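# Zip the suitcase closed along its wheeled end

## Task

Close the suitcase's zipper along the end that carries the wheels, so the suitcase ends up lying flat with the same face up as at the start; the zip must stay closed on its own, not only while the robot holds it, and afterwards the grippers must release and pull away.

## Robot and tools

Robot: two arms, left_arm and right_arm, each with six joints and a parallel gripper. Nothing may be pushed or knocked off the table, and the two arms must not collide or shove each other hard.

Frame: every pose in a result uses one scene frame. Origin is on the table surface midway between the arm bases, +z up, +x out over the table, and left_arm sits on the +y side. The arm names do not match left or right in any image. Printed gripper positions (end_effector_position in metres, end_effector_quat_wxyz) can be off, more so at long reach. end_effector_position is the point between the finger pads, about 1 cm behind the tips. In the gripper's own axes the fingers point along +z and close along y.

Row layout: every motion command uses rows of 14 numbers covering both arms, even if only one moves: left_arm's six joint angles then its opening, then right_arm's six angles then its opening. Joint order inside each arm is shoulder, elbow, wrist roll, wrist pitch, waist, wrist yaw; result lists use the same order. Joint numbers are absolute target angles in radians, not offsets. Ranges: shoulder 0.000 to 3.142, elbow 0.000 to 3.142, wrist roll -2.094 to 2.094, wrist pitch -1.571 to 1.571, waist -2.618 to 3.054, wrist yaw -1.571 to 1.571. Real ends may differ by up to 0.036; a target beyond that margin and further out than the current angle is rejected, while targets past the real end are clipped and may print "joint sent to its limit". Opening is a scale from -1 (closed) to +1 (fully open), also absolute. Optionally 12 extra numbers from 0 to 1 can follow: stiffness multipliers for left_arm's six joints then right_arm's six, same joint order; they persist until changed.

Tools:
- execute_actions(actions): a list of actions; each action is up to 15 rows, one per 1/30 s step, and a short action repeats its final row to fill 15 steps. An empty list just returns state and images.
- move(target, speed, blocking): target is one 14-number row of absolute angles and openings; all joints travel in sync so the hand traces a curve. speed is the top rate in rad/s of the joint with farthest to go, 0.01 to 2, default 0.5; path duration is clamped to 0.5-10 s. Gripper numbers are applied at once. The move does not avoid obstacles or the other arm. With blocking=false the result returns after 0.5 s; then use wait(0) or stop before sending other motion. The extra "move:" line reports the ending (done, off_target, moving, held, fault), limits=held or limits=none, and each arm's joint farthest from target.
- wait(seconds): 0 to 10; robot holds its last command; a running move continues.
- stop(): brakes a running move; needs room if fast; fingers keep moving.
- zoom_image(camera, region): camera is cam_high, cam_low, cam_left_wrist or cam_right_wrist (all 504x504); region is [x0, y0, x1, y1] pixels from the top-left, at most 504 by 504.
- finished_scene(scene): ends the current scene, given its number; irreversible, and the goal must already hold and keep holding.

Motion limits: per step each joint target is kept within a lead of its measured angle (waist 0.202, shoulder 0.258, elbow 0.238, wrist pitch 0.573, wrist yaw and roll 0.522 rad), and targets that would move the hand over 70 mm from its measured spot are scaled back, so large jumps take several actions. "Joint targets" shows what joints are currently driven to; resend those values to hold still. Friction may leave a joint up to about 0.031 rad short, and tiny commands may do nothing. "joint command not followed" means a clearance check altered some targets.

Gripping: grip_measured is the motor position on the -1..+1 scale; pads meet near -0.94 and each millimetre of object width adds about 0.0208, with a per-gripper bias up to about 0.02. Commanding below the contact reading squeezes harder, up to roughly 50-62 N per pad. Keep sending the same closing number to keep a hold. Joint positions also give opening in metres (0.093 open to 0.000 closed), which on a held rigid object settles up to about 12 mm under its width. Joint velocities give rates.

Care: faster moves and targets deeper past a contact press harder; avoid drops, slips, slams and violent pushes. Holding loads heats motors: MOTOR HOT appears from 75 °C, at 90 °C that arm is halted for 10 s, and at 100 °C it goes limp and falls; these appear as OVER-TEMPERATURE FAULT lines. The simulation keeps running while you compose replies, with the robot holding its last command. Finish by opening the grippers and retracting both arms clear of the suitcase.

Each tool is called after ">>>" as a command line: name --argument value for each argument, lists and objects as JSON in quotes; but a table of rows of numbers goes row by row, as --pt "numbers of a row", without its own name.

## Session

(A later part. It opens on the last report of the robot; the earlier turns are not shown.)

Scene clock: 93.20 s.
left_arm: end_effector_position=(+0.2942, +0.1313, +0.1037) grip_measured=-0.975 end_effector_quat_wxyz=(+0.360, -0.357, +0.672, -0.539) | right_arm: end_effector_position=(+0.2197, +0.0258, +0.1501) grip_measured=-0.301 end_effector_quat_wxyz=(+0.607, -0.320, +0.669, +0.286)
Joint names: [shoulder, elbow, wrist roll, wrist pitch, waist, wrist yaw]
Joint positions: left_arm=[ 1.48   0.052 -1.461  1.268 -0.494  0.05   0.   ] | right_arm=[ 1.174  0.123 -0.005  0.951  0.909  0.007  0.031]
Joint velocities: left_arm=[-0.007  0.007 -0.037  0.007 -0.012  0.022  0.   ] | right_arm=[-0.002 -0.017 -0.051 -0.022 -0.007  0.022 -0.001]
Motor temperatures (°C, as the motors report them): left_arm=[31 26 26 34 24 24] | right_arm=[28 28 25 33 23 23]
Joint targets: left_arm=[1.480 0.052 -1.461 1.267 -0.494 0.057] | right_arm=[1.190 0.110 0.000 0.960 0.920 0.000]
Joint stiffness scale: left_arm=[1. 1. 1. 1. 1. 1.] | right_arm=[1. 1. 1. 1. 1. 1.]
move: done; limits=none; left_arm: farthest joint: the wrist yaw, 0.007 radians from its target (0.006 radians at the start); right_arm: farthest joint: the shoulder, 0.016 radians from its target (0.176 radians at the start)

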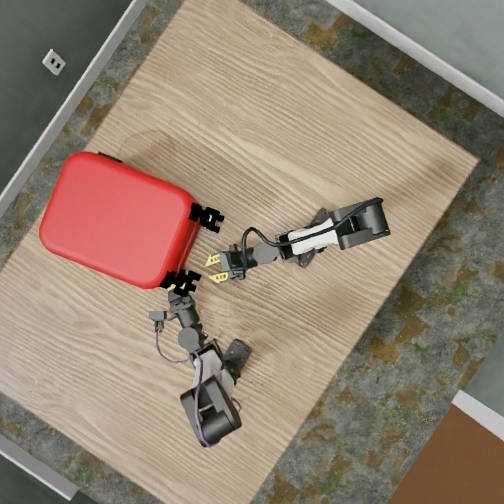

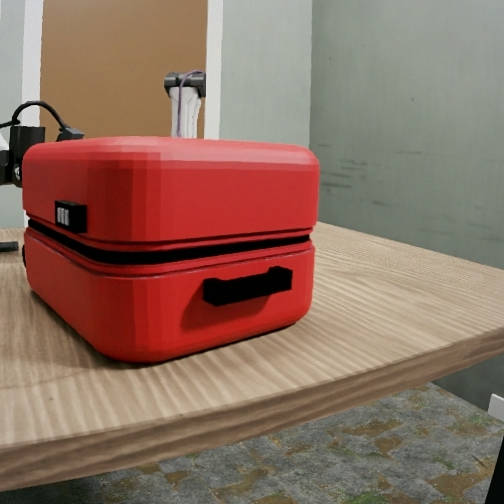

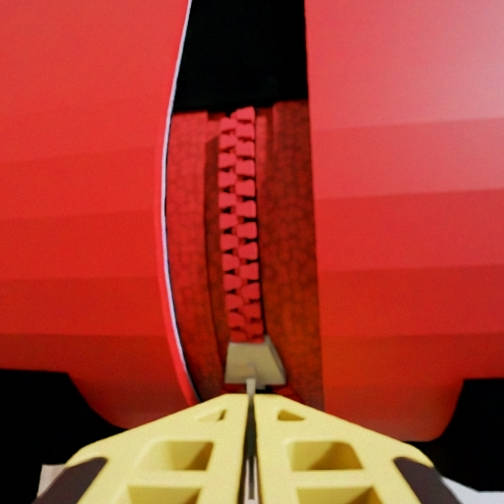

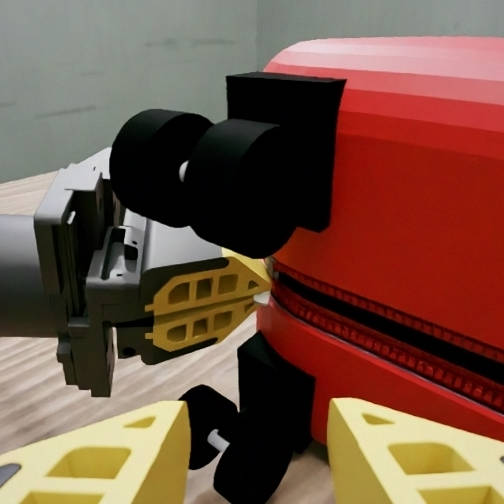

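>>> move --target '[1.615,0.078,-1.49,1.40,-0.665,-0.295,-1, 1.19,0.11,0,0.96,0.92,0,-0.3]' --speed 0.25

Scene clock: 96.07 s.
left_arm: end_effector_position=(+0.2956, +0.1299, +0.1034) grip_measured=-0.975 end_effector_quat_wxyz=(+0.417, -0.396, +0.638, -0.512) | right_arm: end_effector_position=(+0.2198, +0.0258, +0.1502) grip_measured=-0.301 end_effector_quat_wxyz=(+0.607, -0.320, +0.669, +0.286)
Joint names: [shoulder, elbow, wrist roll, wrist pitch, waist, wrist yaw]
Joint positions: left_arm=[ 1.589  0.057 -1.48   1.398 -0.658 -0.271  0.   ] | right_arm=[ 1.174  0.123 -0.005  0.952  0.909  0.007  0.031]
Joint velocities: left_arm=[ 0.007  0.002  0.022 -0.007 -0.027 -0.051  0.   ] | right_arm=[-0.007 -0.017  0.007 -0.051 -0.012 -0.022 -0.001]
Motor temperatures (°C, as the motors report them): left_arm=[31 26 26 34 24 24] | right_arm=[28 28 25 34 23 23]
Joint targets: left_arm=[1.615 0.078 -1.490 1.400 -0.665 -0.295] | right_arm=[1.190 0.110 0.000 0.960 0.920 0.000]
Joint stiffness scale: left_arm=[1. 1. 1. 1. 1. 1.] | right_arm=[1. 1. 1. 1. 1. 1.]
move: off_target (left_arm); limits=none; left_arm: farthest joint: the shoulder, 0.026 radians from its target (0.135 radians at the start); right_arm: farthest joint: the shoulder, 0.016 radians from its target (0.016 radians at the start)

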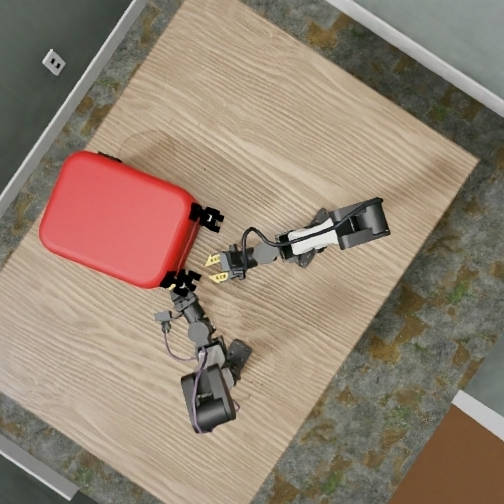

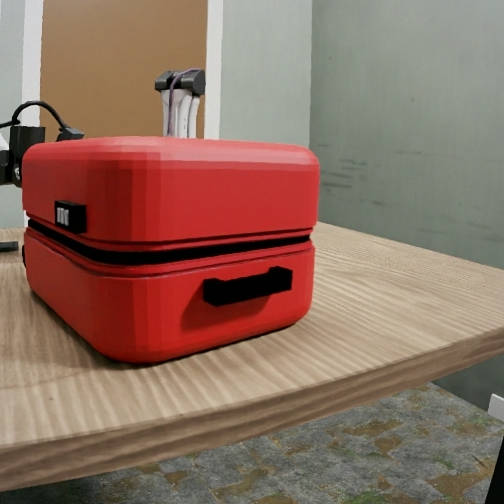

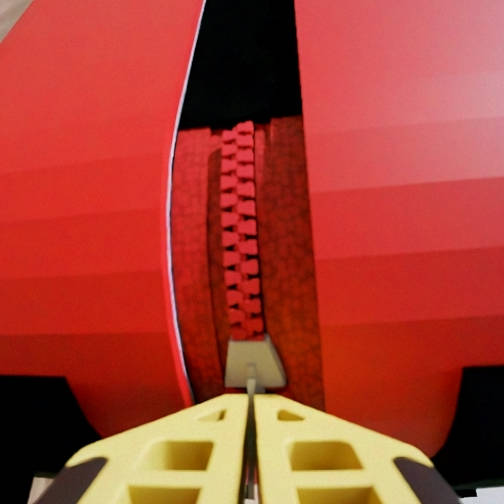

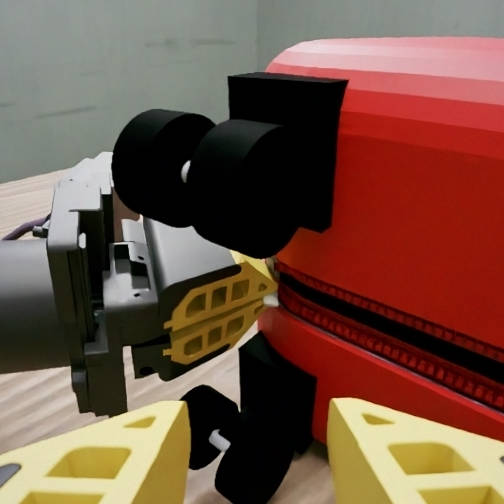

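>>> move --target '[1.745,0.13,-1.53,1.52,-0.83,-0.63,-1, 1.19,0.11,0,0.96,0.92,0,-0.3]' --speed 0.25

Scene clock: 98.10 s.
left_arm: end_effector_position=(+0.2971, +0.1281, +0.1042) grip_measured=-0.975 end_effector_quat_wxyz=(+0.469, -0.449, +0.585, -0.485) | right_arm: end_effector_position=(+0.2198, +0.0258, +0.1502) grip_measured=-0.301 end_effector_quat_wxyz=(+0.607, -0.320, +0.669, +0.286)
Joint names: [shoulder, elbow, wrist roll, wrist pitch, waist, wrist yaw]
Joint positions: left_arm=[ 1.722  0.108 -1.52   1.505 -0.822 -0.619  0.   ] | right_arm=[ 1.174  0.123 -0.005  0.952  0.909  0.007  0.031]
Joint velocities: left_arm=[-0.002  0.017  0.051 -0.095 -0.017 -0.051  0.   ] | right_arm=[-0.002  0.007 -0.081 -0.007 -0.002  0.007  0.   ]
Motor temperatures (°C, as the motors report them): left_arm=[31 26 26 35 24 24] | right_arm=[28 28 25 34 23 23]
Joint targets: left_arm=[1.745 0.130 -1.530 1.520 -0.830 -0.630] | right_arm=[1.190 0.110 -0.000 0.960 0.920 -0.000]
Joint stiffness scale: left_arm=[1. 1. 1. 1. 1. 1.] | right_arm=[1. 1. 1. 1. 1. 1.]
move: off_target (left_arm); limits=none; left_arm: farthest joint: the shoulder, 0.023 radians from its target (0.156 radians at the start); right_arm: farthest joint: the shoulder, 0.016 radians from its target (0.016 radians at the start)

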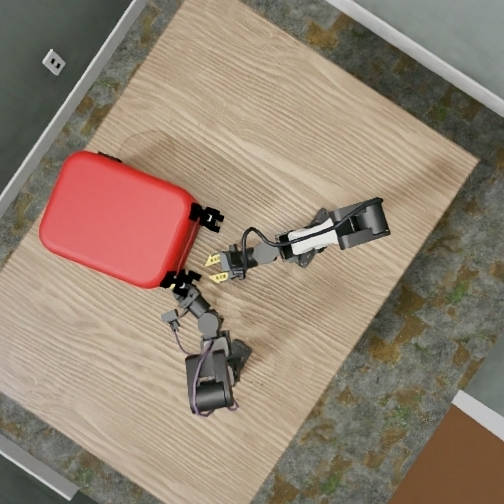

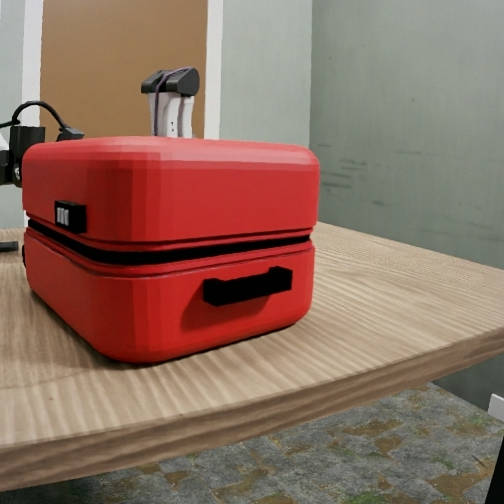

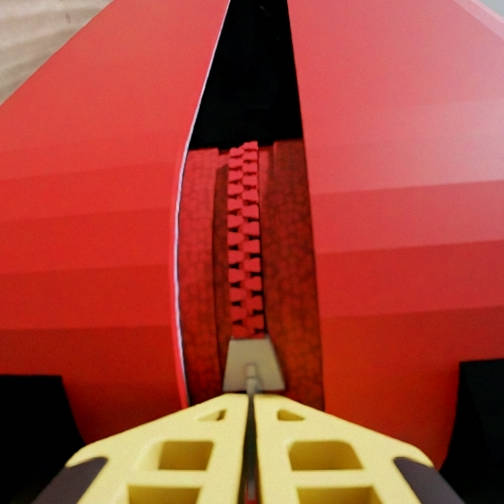

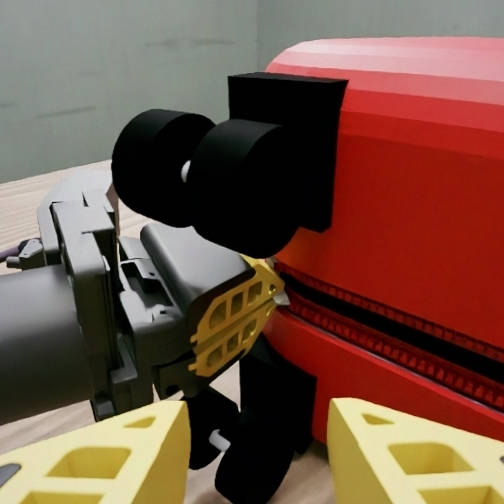

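>>> execute_actions --actions '[]'

Scene clock: 99.17 s.
left_arm: end_effector_position=(+0.2971, +0.1281, +0.1042) grip_measured=-0.975 end_effector_quat_wxyz=(+0.469, -0.449, +0.585, -0.485) | right_arm: end_effector_position=(+0.2198, +0.0258, +0.1502) grip_measured=-0.301 end_effector_quat_wxyz=(+0.607, -0.320, +0.669, +0.286)
Joint names: [shoulder, elbow, wrist roll, wrist pitch, waist, wrist yaw]
Joint positions: left_arm=[ 1.722  0.108 -1.521  1.505 -0.822 -0.62   0.   ] | right_arm=[ 1.174  0.123 -0.005  0.952  0.909  0.007  0.031]
Joint velocities: left_arm=[ 0.007  0.012 -0.007 -0.037 -0.002  0.037  0.   ] | right_arm=[-0.017  0.017  0.007 -0.022 -0.007 -0.081 -0.   ]
Motor temperatures (°C, as the motors report them): left_arm=[31 27 26 35 24 24] | right_arm=[28 28 25 35 23 23]
Joint targets: left_arm=[1.745 0.130 -1.530 1.520 -0.830 -0.630] | right_arm=[1.190 0.110 -0.000 0.960 0.920 -0.000]
Joint stiffness scale: left_arm=[1. 1. 1. 1. 1. 1.] | right_arm=[1. 1. 1. 1. 1. 1.]

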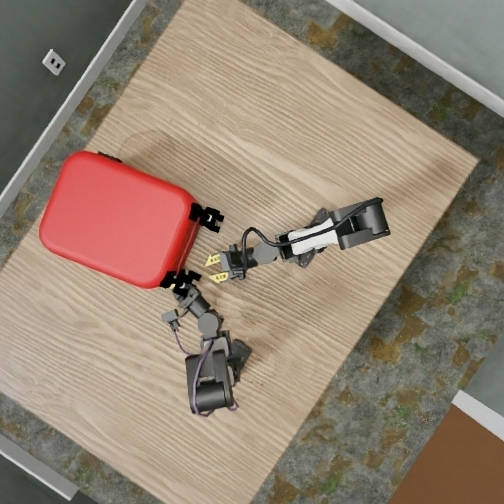

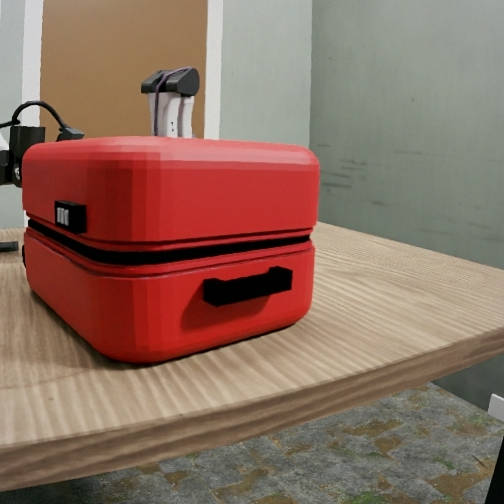

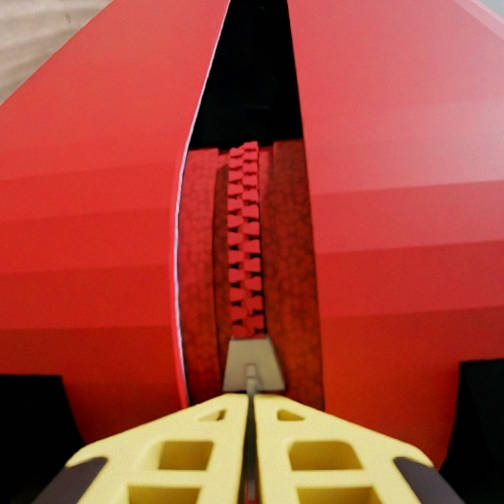

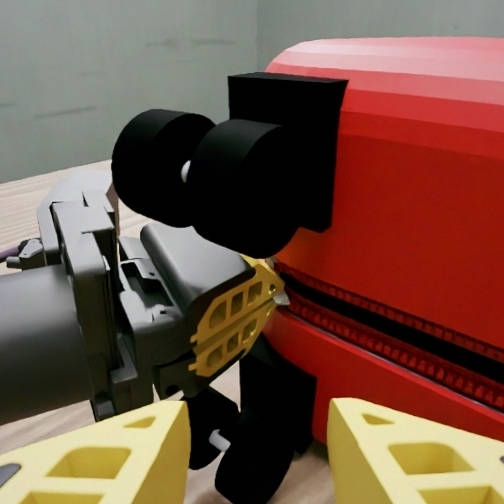

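>>> move --target '[1.745,0.13,-1.53,1.52,-0.83,-0.63,-1, 0.7,0.65,0,0.0,0.5,-0.3,-1]' --speed 1.0

>>> move --target '[1.745,0.13,-1.53,1.52,-0.83,-0.63,-1, 1.2,0.8,0,0.4,-0.32,-1.2,-1]' --speed 1.0

>>> move --target '[1.745,0.13,-1.53,1.52,-0.83,-0.63,-1, 1.95,0.92,0,1.04,-0.27,-1.42,-1]' --speed 0.8

Scene clock: 102.83 s.
left_arm: end_effector_position=(+0.2971, +0.1281, +0.1042) grip_measured=-0.975 end_effector_quat_wxyz=(+0.469, -0.449, +0.585, -0.485) | right_arm: end_effector_position=(+0.2539, -0.0465, +0.3141) grip_measured=-0.994 end_effector_quat_wxyz=(+0.632, -0.274, +0.673, +0.267)
Joint names: [shoulder, elbow, wrist roll, wrist pitch, waist, wrist yaw]
Joint positions: left_arm=[ 1.722  0.108 -1.521  1.505 -0.822 -0.62   0.   ] | right_arm=[ 0.709  0.64  -0.005  0.009  0.511 -0.291  0.   ]
Joint velocities: left_arm=[-0.007 -0.007  0.022  0.007  0.017 -0.037  0.   ] | right_arm=[-0.007 -0.017 -0.051 -0.007 -0.007  0.022  0.   ]
Motor temperatures (°C, as the motors report them): left_arm=[30 27 26 35 24 24] | right_arm=[28 29 25 35 23 23]
Joint targets: left_arm=[1.745 0.130 -1.530 1.520 -0.830 -0.630] | right_arm=[0.700 0.650 0.000 -0.000 0.500 -0.300]
Joint stiffness scale: left_arm=[1. 1. 1. 1. 1. 1.] | right_arm=[1. 1. 1. 1. 1. 1.]
move: off_target (left_arm); limits=none; left_arm: farthest joint: the shoulder, 0.023 radians from its target (0.023 radians at the start); right_arm: farthest joint: the waist, 0.011 radians from its target (0.409 radians at the start)

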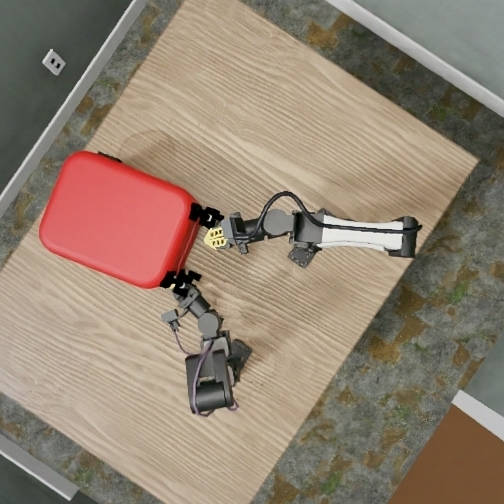

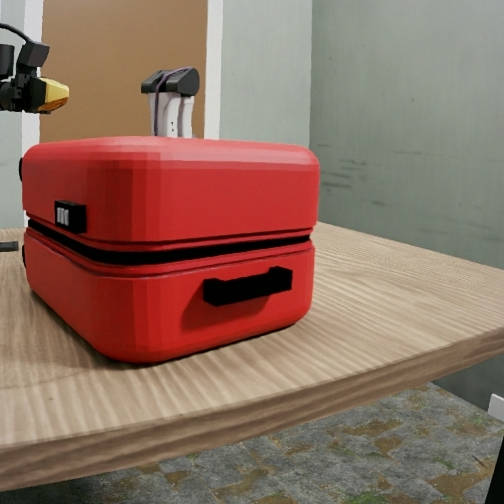

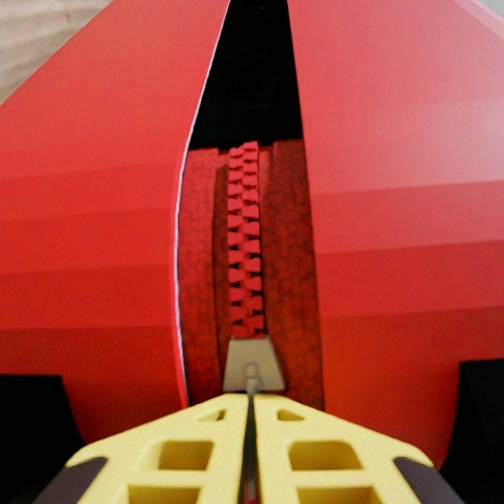

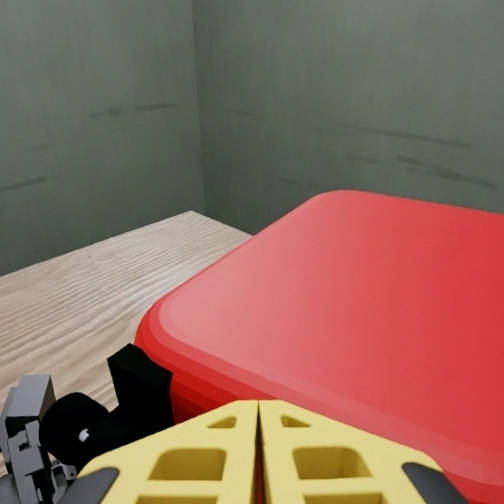

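Scene clock: 104.70 s.
left_arm: end_effector_position=(+0.2971, +0.1281, +0.1042) grip_measured=-0.975 end_effector_quat_wxyz=(+0.469, -0.449, +0.585, -0.485) | right_arm: end_effector_position=(+0.3507, -0.1834, +0.3149) grip_measured=-0.994 end_effector_quat_wxyz=(+0.639, -0.294, +0.645, +0.298)
Joint names: [shoulder, elbow, wrist roll, wrist pitch, waist, wrist yaw]
Joint positions: left_arm=[ 1.722  0.108 -1.521  1.505 -0.822 -0.62   0.   ] | right_arm=[ 1.188  0.782 -0.004  0.391 -0.311 -1.19   0.   ]
Joint velocities: left_arm=[ 0.002 -0.012  0.037 -0.051 -0.012 -0.007  0.   ] | right_arm=[ 0.012  0.007 -0.051 -0.037 -0.012  0.037  0.   ]
Motor temperatures (°C, as the motors report them): left_arm=[30 27 26 35 24 24] | right_arm=[28 29 25 35 23 23]
Joint targets: left_arm=[1.745 0.130 -1.530 1.520 -0.830 -0.630] | right_arm=[1.200 0.800 0.000 0.400 -0.320 -1.200]
Joint stiffness scale: left_arm=[1. 1. 1. 1. 1. 1.] | right_arm=[1. 1. 1. 1. 1. 1.]
move: off_target (left_arm); limits=none; left_arm: farthest joint: the shoulder, 0.023 radians from its target (0.023 radians at the start); right_arm: farthest joint: the elbow, 0.018 radians from its target (0.160 radians at the start)

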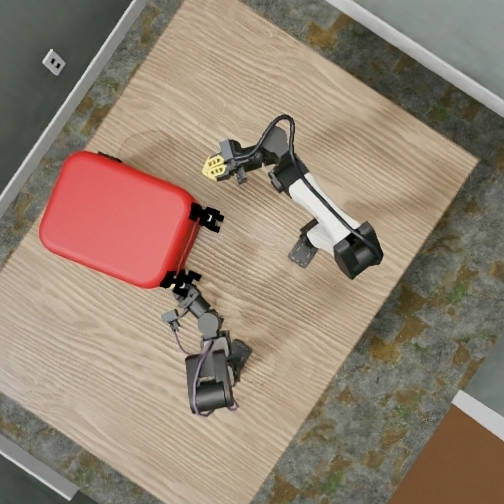

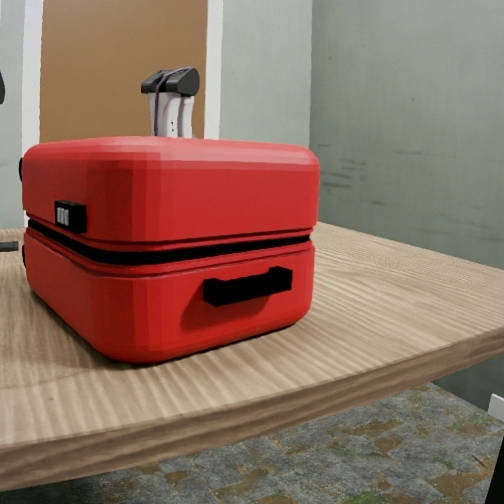

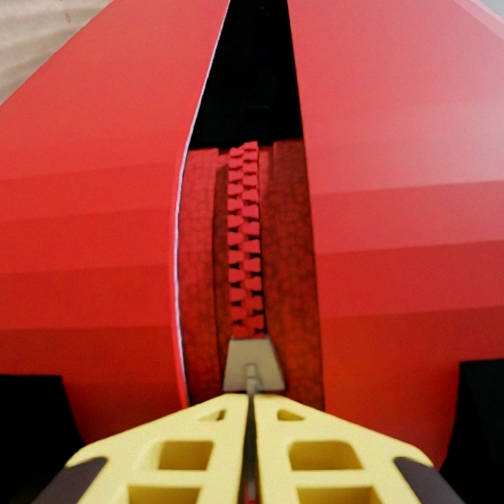

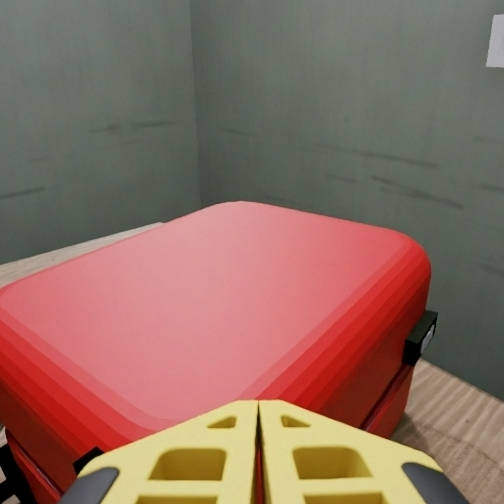

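Scene clock: 106.53 s.
left_arm: end_effector_position=(+0.2971, +0.1281, +0.1042) grip_measured=-0.975 end_effector_quat_wxyz=(+0.469, -0.449, +0.585, -0.485) | right_arm: end_effector_position=(+0.4341, -0.1886, +0.1763) grip_measured=-0.994 end_effector_quat_wxyz=(+0.598, -0.372, +0.602, +0.376)
Joint names: [shoulder, elbow, wrist roll, wrist pitch, waist, wrist yaw]
Joint positions: left_arm=[ 1.722  0.108 -1.521  1.505 -0.822 -0.62   0.   ] | right_arm=[ 1.946  0.902 -0.004  1.03  -0.281 -1.411  0.   ]
Joint velocities: left_arm=[ 0.007 -0.012 -0.037 -0.081 -0.017 -0.007  0.   ] | right_arm=[-0.002  0.007 -0.022  0.007  0.002 -0.007  0.   ]
Motor temperatures (°C, as the motors report them): left_arm=[30 27 26 35 24 24] | right_arm=[28 30 25 35 23 23]
Joint targets: left_arm=[1.745 0.130 -1.530 1.520 -0.830 -0.630] | right_arm=[1.950 0.920 -0.000 1.040 -0.270 -1.420]
Joint stiffness scale: left_arm=[1. 1. 1. 1. 1. 1.] | right_arm=[1. 1. 1. 1. 1. 1.]
move: off_target (left_arm); limits=none; left_arm: farthest joint: the shoulder, 0.023 radians from its target (0.023 radians at the start); right_arm: farthest joint: the elbow, 0.018 radians from its target (0.138 radians at the start)

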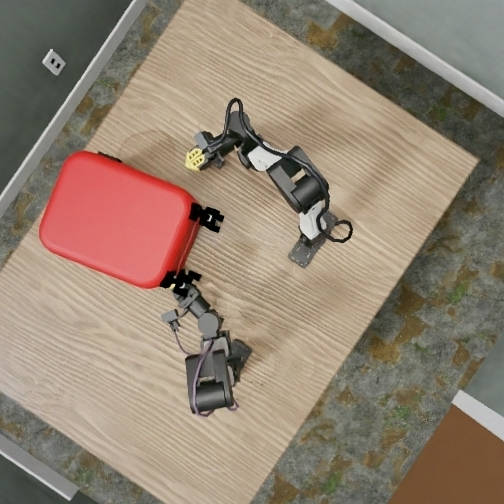

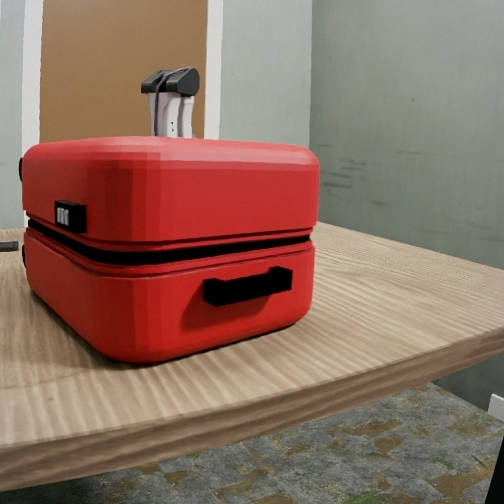

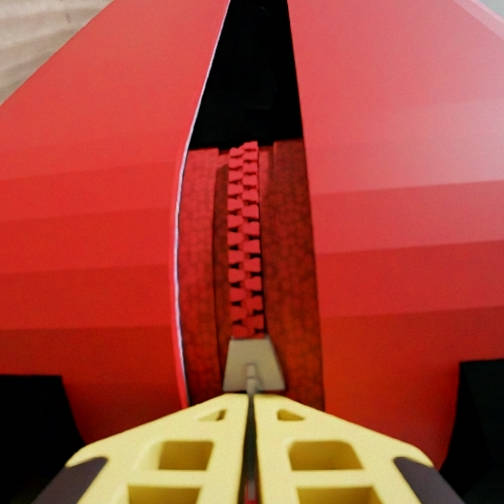

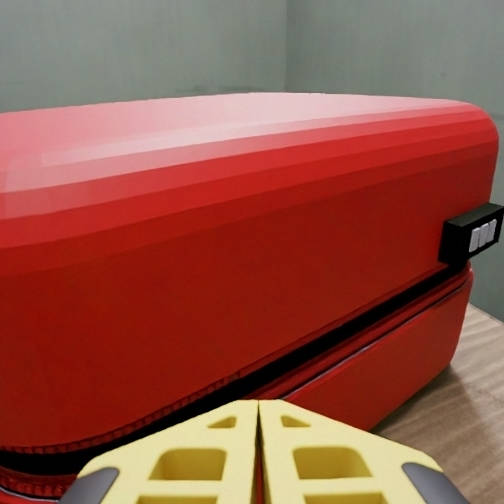

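>>> move --target '[1.745,0.13,-1.53,1.52,-0.83,-0.63,-1, 1.95,0.93,0,1.04,-0.09,-1.42,-1]' --speed 0.25

Scene clock: 107.93 s.
left_arm: end_effector_position=(+0.2976, +0.1312, +0.1044) grip_measured=-0.975 end_effector_quat_wxyz=(+0.474, -0.454, +0.581, -0.481) | right_arm: end_effector_position=(+0.4243, -0.1258, +0.1786) grip_measured=-0.995 end_effector_quat_wxyz=(+0.571, -0.418, +0.571, +0.417)
Joint names: [shoulder, elbow, wrist roll, wrist pitch, waist, wrist yaw]
Joint positions: left_arm=[ 1.722  0.108 -1.521  1.505 -0.822 -0.638  0.   ] | right_arm=[ 1.946  0.91  -0.004  1.032 -0.13  -1.41   0.   ]
Joint velocities: left_arm=[-0.002 -0.012  0.051  0.007  0.002 -0.007  0.   ] | right_arm=[ 0.007 -0.007  0.007 -0.081  0.002 -0.022  0.   ]
Motor temperatures (°C, as the motors report them): left_arm=[30 27 26 35 24 24] | right_arm=[28 30 25 35 23 23]
Joint targets: left_arm=[1.745 0.130 -1.530 1.520 -0.830 -0.630] | right_arm=[1.950 0.930 -0.000 1.040 -0.090 -1.420]
Joint stiffness scale: left_arm=[1. 1. 1. 1. 1. 1.] | right_arm=[1. 1. 1. 1. 1. 1.]
move: off_target (left_arm, right_arm); limits=none; left_arm: farthest joint: the shoulder, 0.023 radians from its target (0.023 radians at the start); right_arm: farthest joint: the waist, 0.040 radians from its target (0.191 radians at the start)

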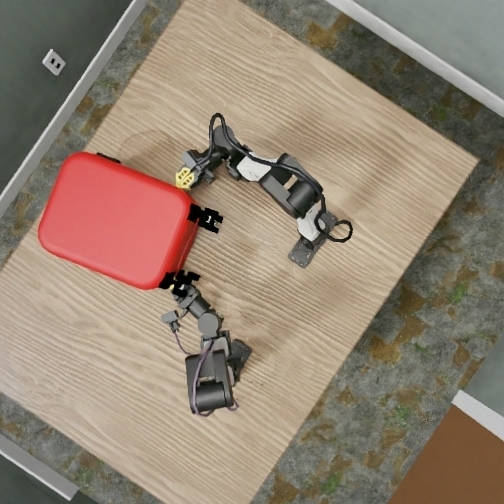

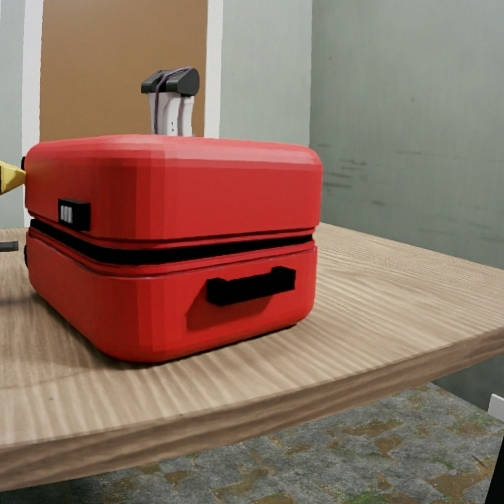

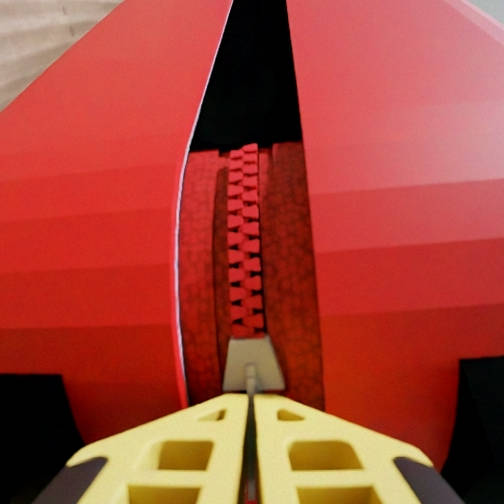

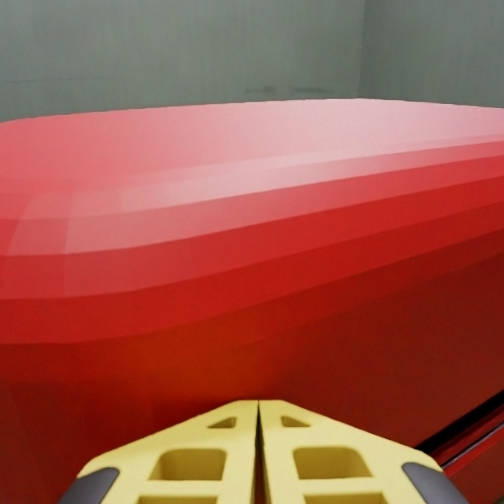

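>>> execute_actions --actions '[[[1.80,0.195,-1.53,1.52,-0.90,-0.66,-1, 1.95,0.93,0,1.04,-0.09,-1.42,-1]],[[1.865,0.268,-1.53,1.52,-0.975,-0.73,-1, 1.95,0.93,0,1.04,-0.08,-1.42,-1]]]'

Scene clock: 110.53 s.
left_arm: end_effector_position=(+0.3039, +0.1137, +0.1049) grip_measured=-0.975 end_effector_quat_wxyz=(+0.512, -0.482, +0.544, -0.458) | right_arm: end_effector_position=(+0.4399, -0.1323, +0.1805) grip_measured=-0.995 end_effector_quat_wxyz=(+0.590, -0.393, +0.588, +0.390)
Joint names: [shoulder, elbow, wrist roll, wrist pitch, waist, wrist yaw]
Joint positions: left_arm=[ 1.84   0.229 -1.522  1.524 -0.935 -0.876  0.   ] | right_arm=[ 1.946  0.918 -0.004  1.027 -0.133 -1.322  0.   ]
Joint velocities: left_arm=[ 0.012 -0.002  0.007  0.007  0.002 -0.081  0.   ] | right_arm=[ 0.002  0.002 -0.022 -0.037 -0.002  0.007  0.   ]
Motor temperatures (°C, as the motors report them): left_arm=[30 27 26 35 24 24] | right_arm=[29 30 25 35 23 23]
Joint targets: left_arm=[1.865 0.268 -1.530 1.520 -0.975 -0.730] | right_arm=[1.950 0.930 -0.000 1.040 -0.080 -1.420]
Joint stiffness scale: left_arm=[1. 1. 1. 1. 1. 1.] | right_arm=[1. 1. 1. 1. 1. 1.]

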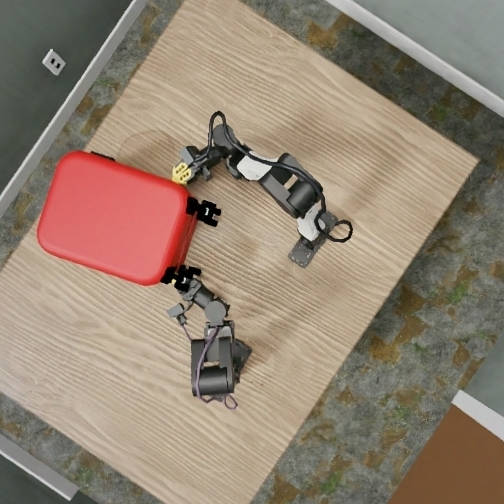

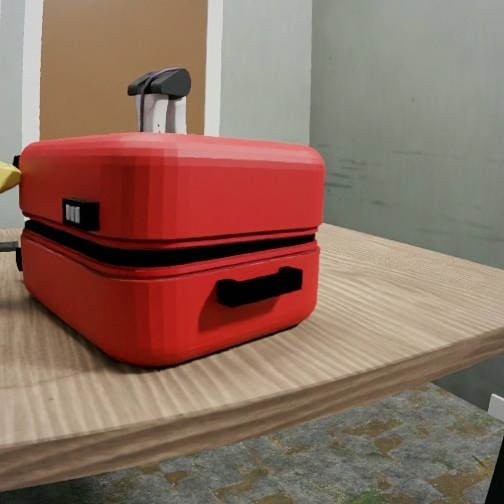

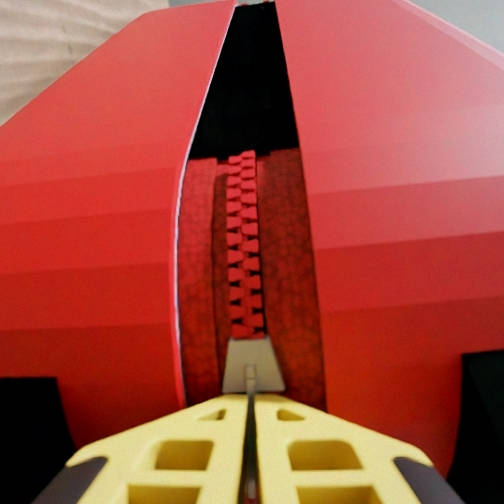

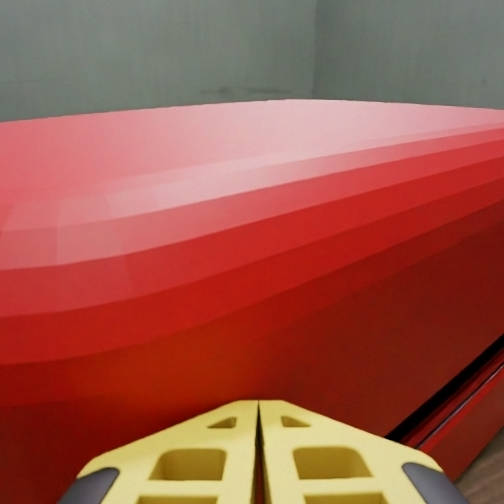

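>>> zoom_image --camera "cam_high" --region '[140,170,260,340]'

Region (140, 170, 260, 340) of cam_high's 504x504 image, scaled by 2.965, with more detail than that image has; it fills the left 356 columns of this view, and the rest is white.

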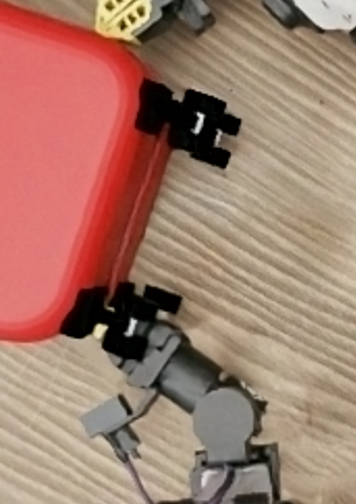

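>>> execute_actions --actions '[[[1.85,0.245,-1.53,1.52,-0.945,-0.85,-1, 1.95,0.93,0,1.04,-0.21,-1.40,-1]],[[1.85,0.245,-1.53,1.52,-0.945,-0.86,-1, 1.88,0.86,0,1.03,-0.23,-1.45,-1]],[[1.85,0.245,-1.53,1.52,-0.945,-0.86,-1, 1.81,0.795,0,1.03,-0.22,-1.49,-1]]]'

Scene clock: 114.20 s.
left_arm: end_effector_position=(+0.3039, +0.1150, +0.1048) grip_measured=-0.975 end_effector_quat_wxyz=(+0.514, -0.483, +0.542, -0.456) | right_arm: end_effector_position=(+0.3953, -0.1530, +0.1948) grip_measured=-0.995 end_effector_quat_wxyz=(+0.579, -0.418, +0.570, +0.406)
Joint names: [shoulder, elbow, wrist roll, wrist pitch, waist, wrist yaw]
Joint positions: left_arm=[ 1.84   0.229 -1.522  1.523 -0.935 -0.884  0.   ] | right_arm=[ 1.822  0.811 -0.004  1.028 -0.22  -1.48   0.   ]
Joint velocities: left_arm=[ 0.002  0.002  0.051  0.022 -0.017 -0.037  0.   ] | right_arm=[-0.012  0.017 -0.037 -0.066  0.002  0.007  0.   ]
Motor temperatures (°C, as the motors report them): left_arm=[30 27 26 35 24 24] | right_arm=[30 30 25 35 23 23]
Joint targets: left_arm=[1.850 0.245 -1.530 1.520 -0.945 -0.860] | right_arm=[1.810 0.795 0.000 1.030 -0.220 -1.490]
Joint stiffness scale: left_arm=[1. 1. 1. 1. 1. 1.] | right_arm=[1. 1. 1. 1. 1. 1.]

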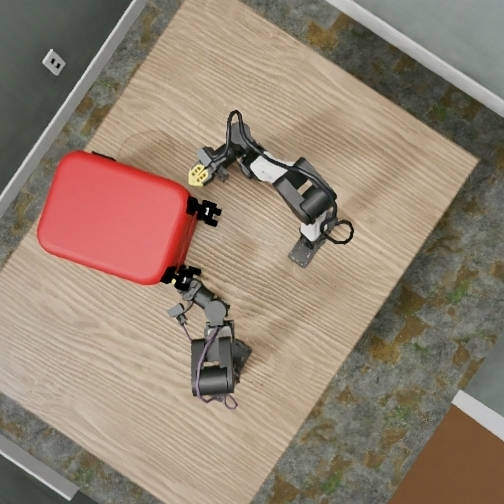

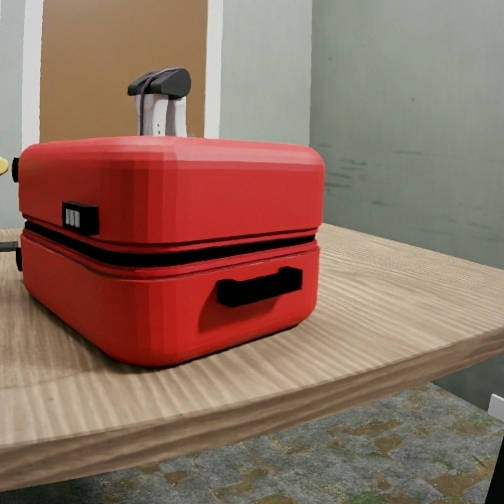

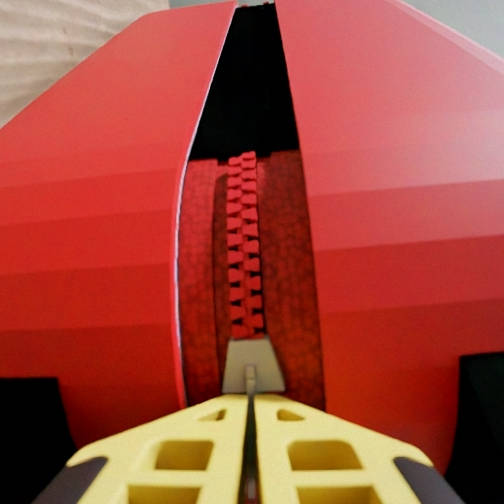

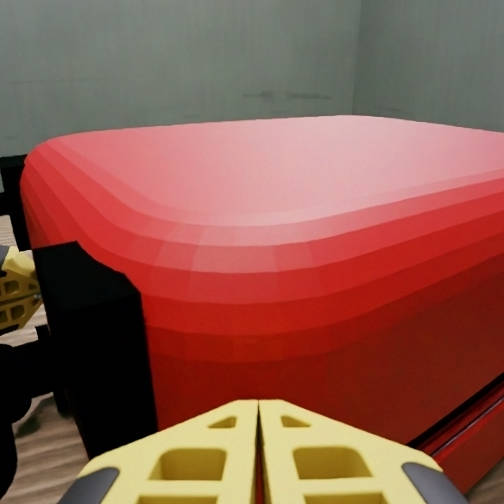

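>>> execute_actions --actions '[[[1.85,0.245,-1.53,1.52,-0.945,-0.86,-1, 1.75,0.71,0,1.05,-0.22,-1.49,-1]],[[1.85,0.245,-1.53,1.52,-0.945,-0.86,-1, 1.695,0.635,0,1.07,-0.17,-1.49,-1]],[[1.85,0.245,-1.53,1.52,-0.945,-0.86,-1, 1.695,0.635,0,1.07,-0.12,-1.49,-1]]]'

Scene clock: 116.03 s.
left_arm: end_effector_position=(+0.3038, +0.1193, +0.1050) grip_measured=-0.975 end_effector_quat_wxyz=(+0.521, -0.490, +0.536, -0.449) | right_arm: end_effector_position=(+0.3532, -0.1244, +0.1910) grip_measured=-0.995 end_effector_quat_wxyz=(+0.564, -0.430, +0.561, +0.426)
Joint names: [shoulder, elbow, wrist roll, wrist pitch, waist, wrist yaw]
Joint positions: left_arm=[ 1.84   0.229 -1.522  1.522 -0.935 -0.91   0.   ] | right_arm=[ 1.711  0.651 -0.004  1.063 -0.163 -1.479  0.   ]
Joint velocities: left_arm=[-0.002  0.007 -0.037 -0.007  0.017 -0.007  0.   ] | right_arm=[ 0.012 -0.027  0.022  0.022 -0.017 -0.007  0.   ]
Motor temperatures (°C, as the motors report them): left_arm=[30 27 26 35 24 24] | right_arm=[30 30 25 35 23 23]
Joint targets: left_arm=[1.850 0.245 -1.530 1.520 -0.945 -0.860] | right_arm=[1.695 0.635 0.000 1.070 -0.120 -1.490]
Joint stiffness scale: left_arm=[1. 1. 1. 1. 1. 1.] | right_arm=[1. 1. 1. 1. 1. 1.]

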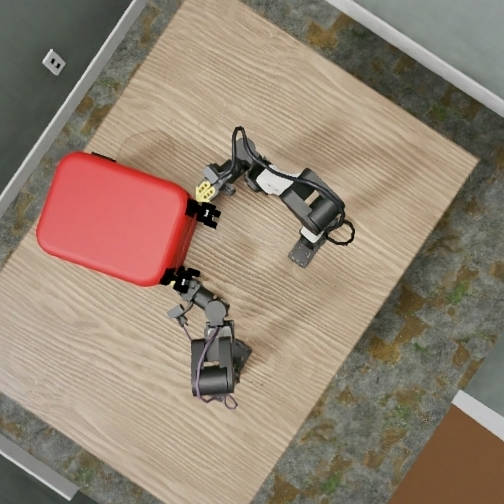

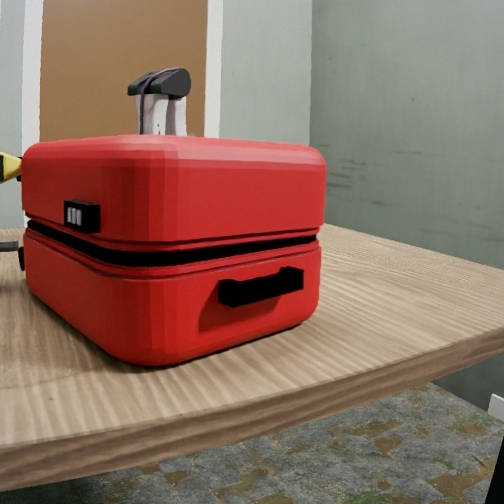

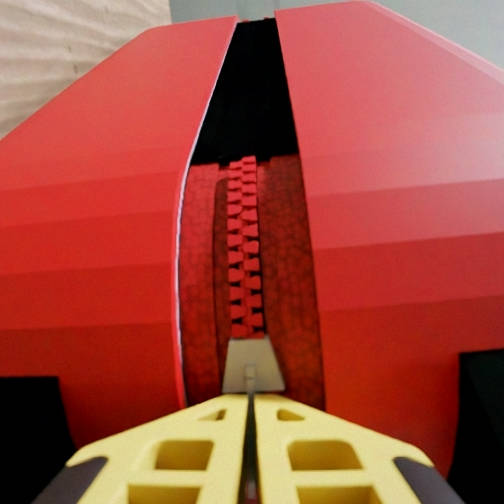

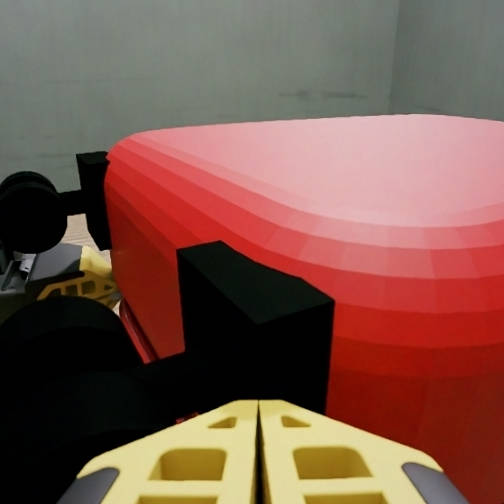

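>>> zoom_image --camera "cam_right_wrist" --region '[0,140,200,340]'

Region (0, 140, 200, 340) of cam_right_wrist's 504x504 image, scaled by 2.520, with more detail than that image has.

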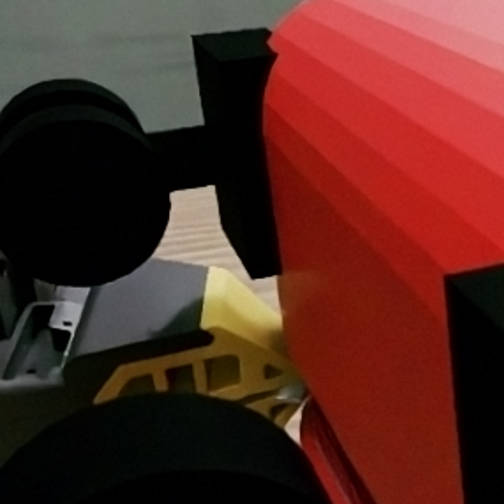

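>>> execute_actions --actions '[[[1.885,0.31,-1.53,1.49,-0.98,-0.80,-1, 1.695,0.635,0,1.07,-0.10,-1.52,-1]],[[1.92,0.38,-1.53,1.46,-1.02,-0.79,-1, 1.695,0.635,0,1.07,-0.08,-1.54,-1]]]'

Scene clock: 117.90 s.
left_arm: end_effector_position=(+0.3125, +0.1174, +0.1054) grip_measured=-0.975 end_effector_quat_wxyz=(+0.550, -0.516, +0.505, -0.419) | right_arm: end_effector_position=(+0.3551, -0.1220, +0.1917) grip_measured=-0.995 end_effector_quat_wxyz=(+0.568, -0.430, +0.561, +0.422)
Joint names: [shoulder, elbow, wrist roll, wrist pitch, waist, wrist yaw]
Joint positions: left_arm=[ 1.893  0.322 -1.522  1.486 -0.959 -1.051  0.   ] | right_arm=[ 1.711  0.651 -0.004  1.07  -0.153 -1.461  0.   ]
Joint velocities: left_arm=[ 0.007 -0.002 -0.007 -0.051 -0.002  0.051  0.   ] | right_arm=[-0.007 -0.017  0.066  0.051 -0.002 -0.007  0.   ]
Motor temperatures (°C, as the motors report them): left_arm=[30 28 26 35 24 25] | right_arm=[31 30 25 35 23 23]
Joint targets: left_arm=[1.920 0.380 -1.530 1.460 -1.020 -0.790] | right_arm=[1.695 0.635 -0.000 1.070 -0.080 -1.540]
Joint stiffness scale: left_arm=[1. 1. 1. 1. 1. 1.] | right_arm=[1. 1. 1. 1. 1. 1.]

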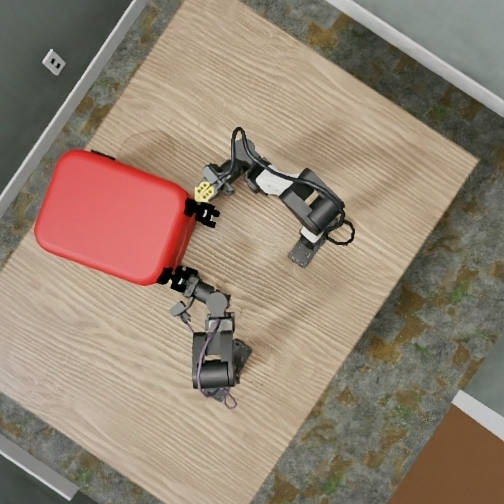

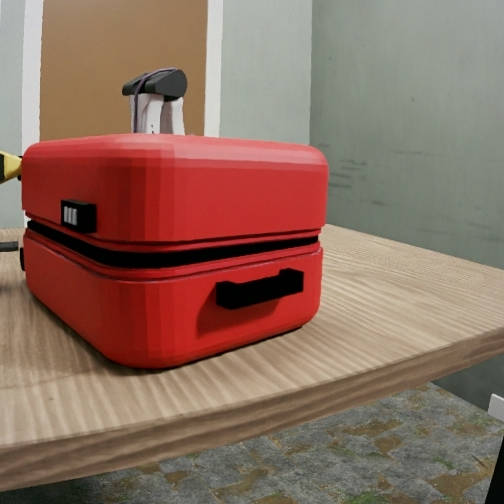

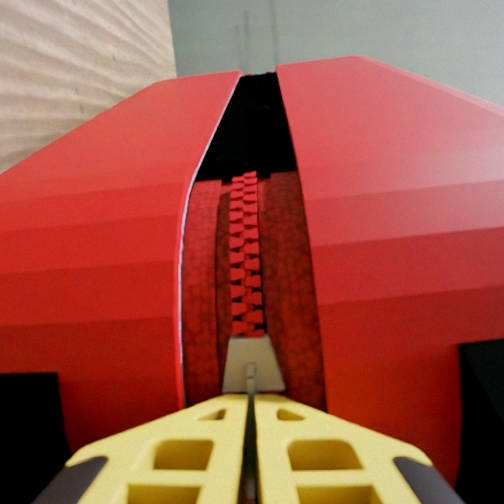

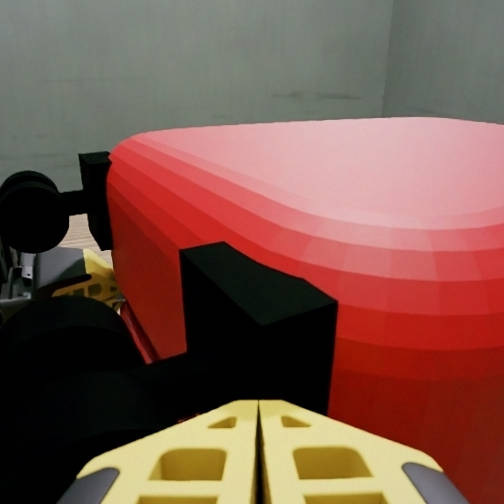

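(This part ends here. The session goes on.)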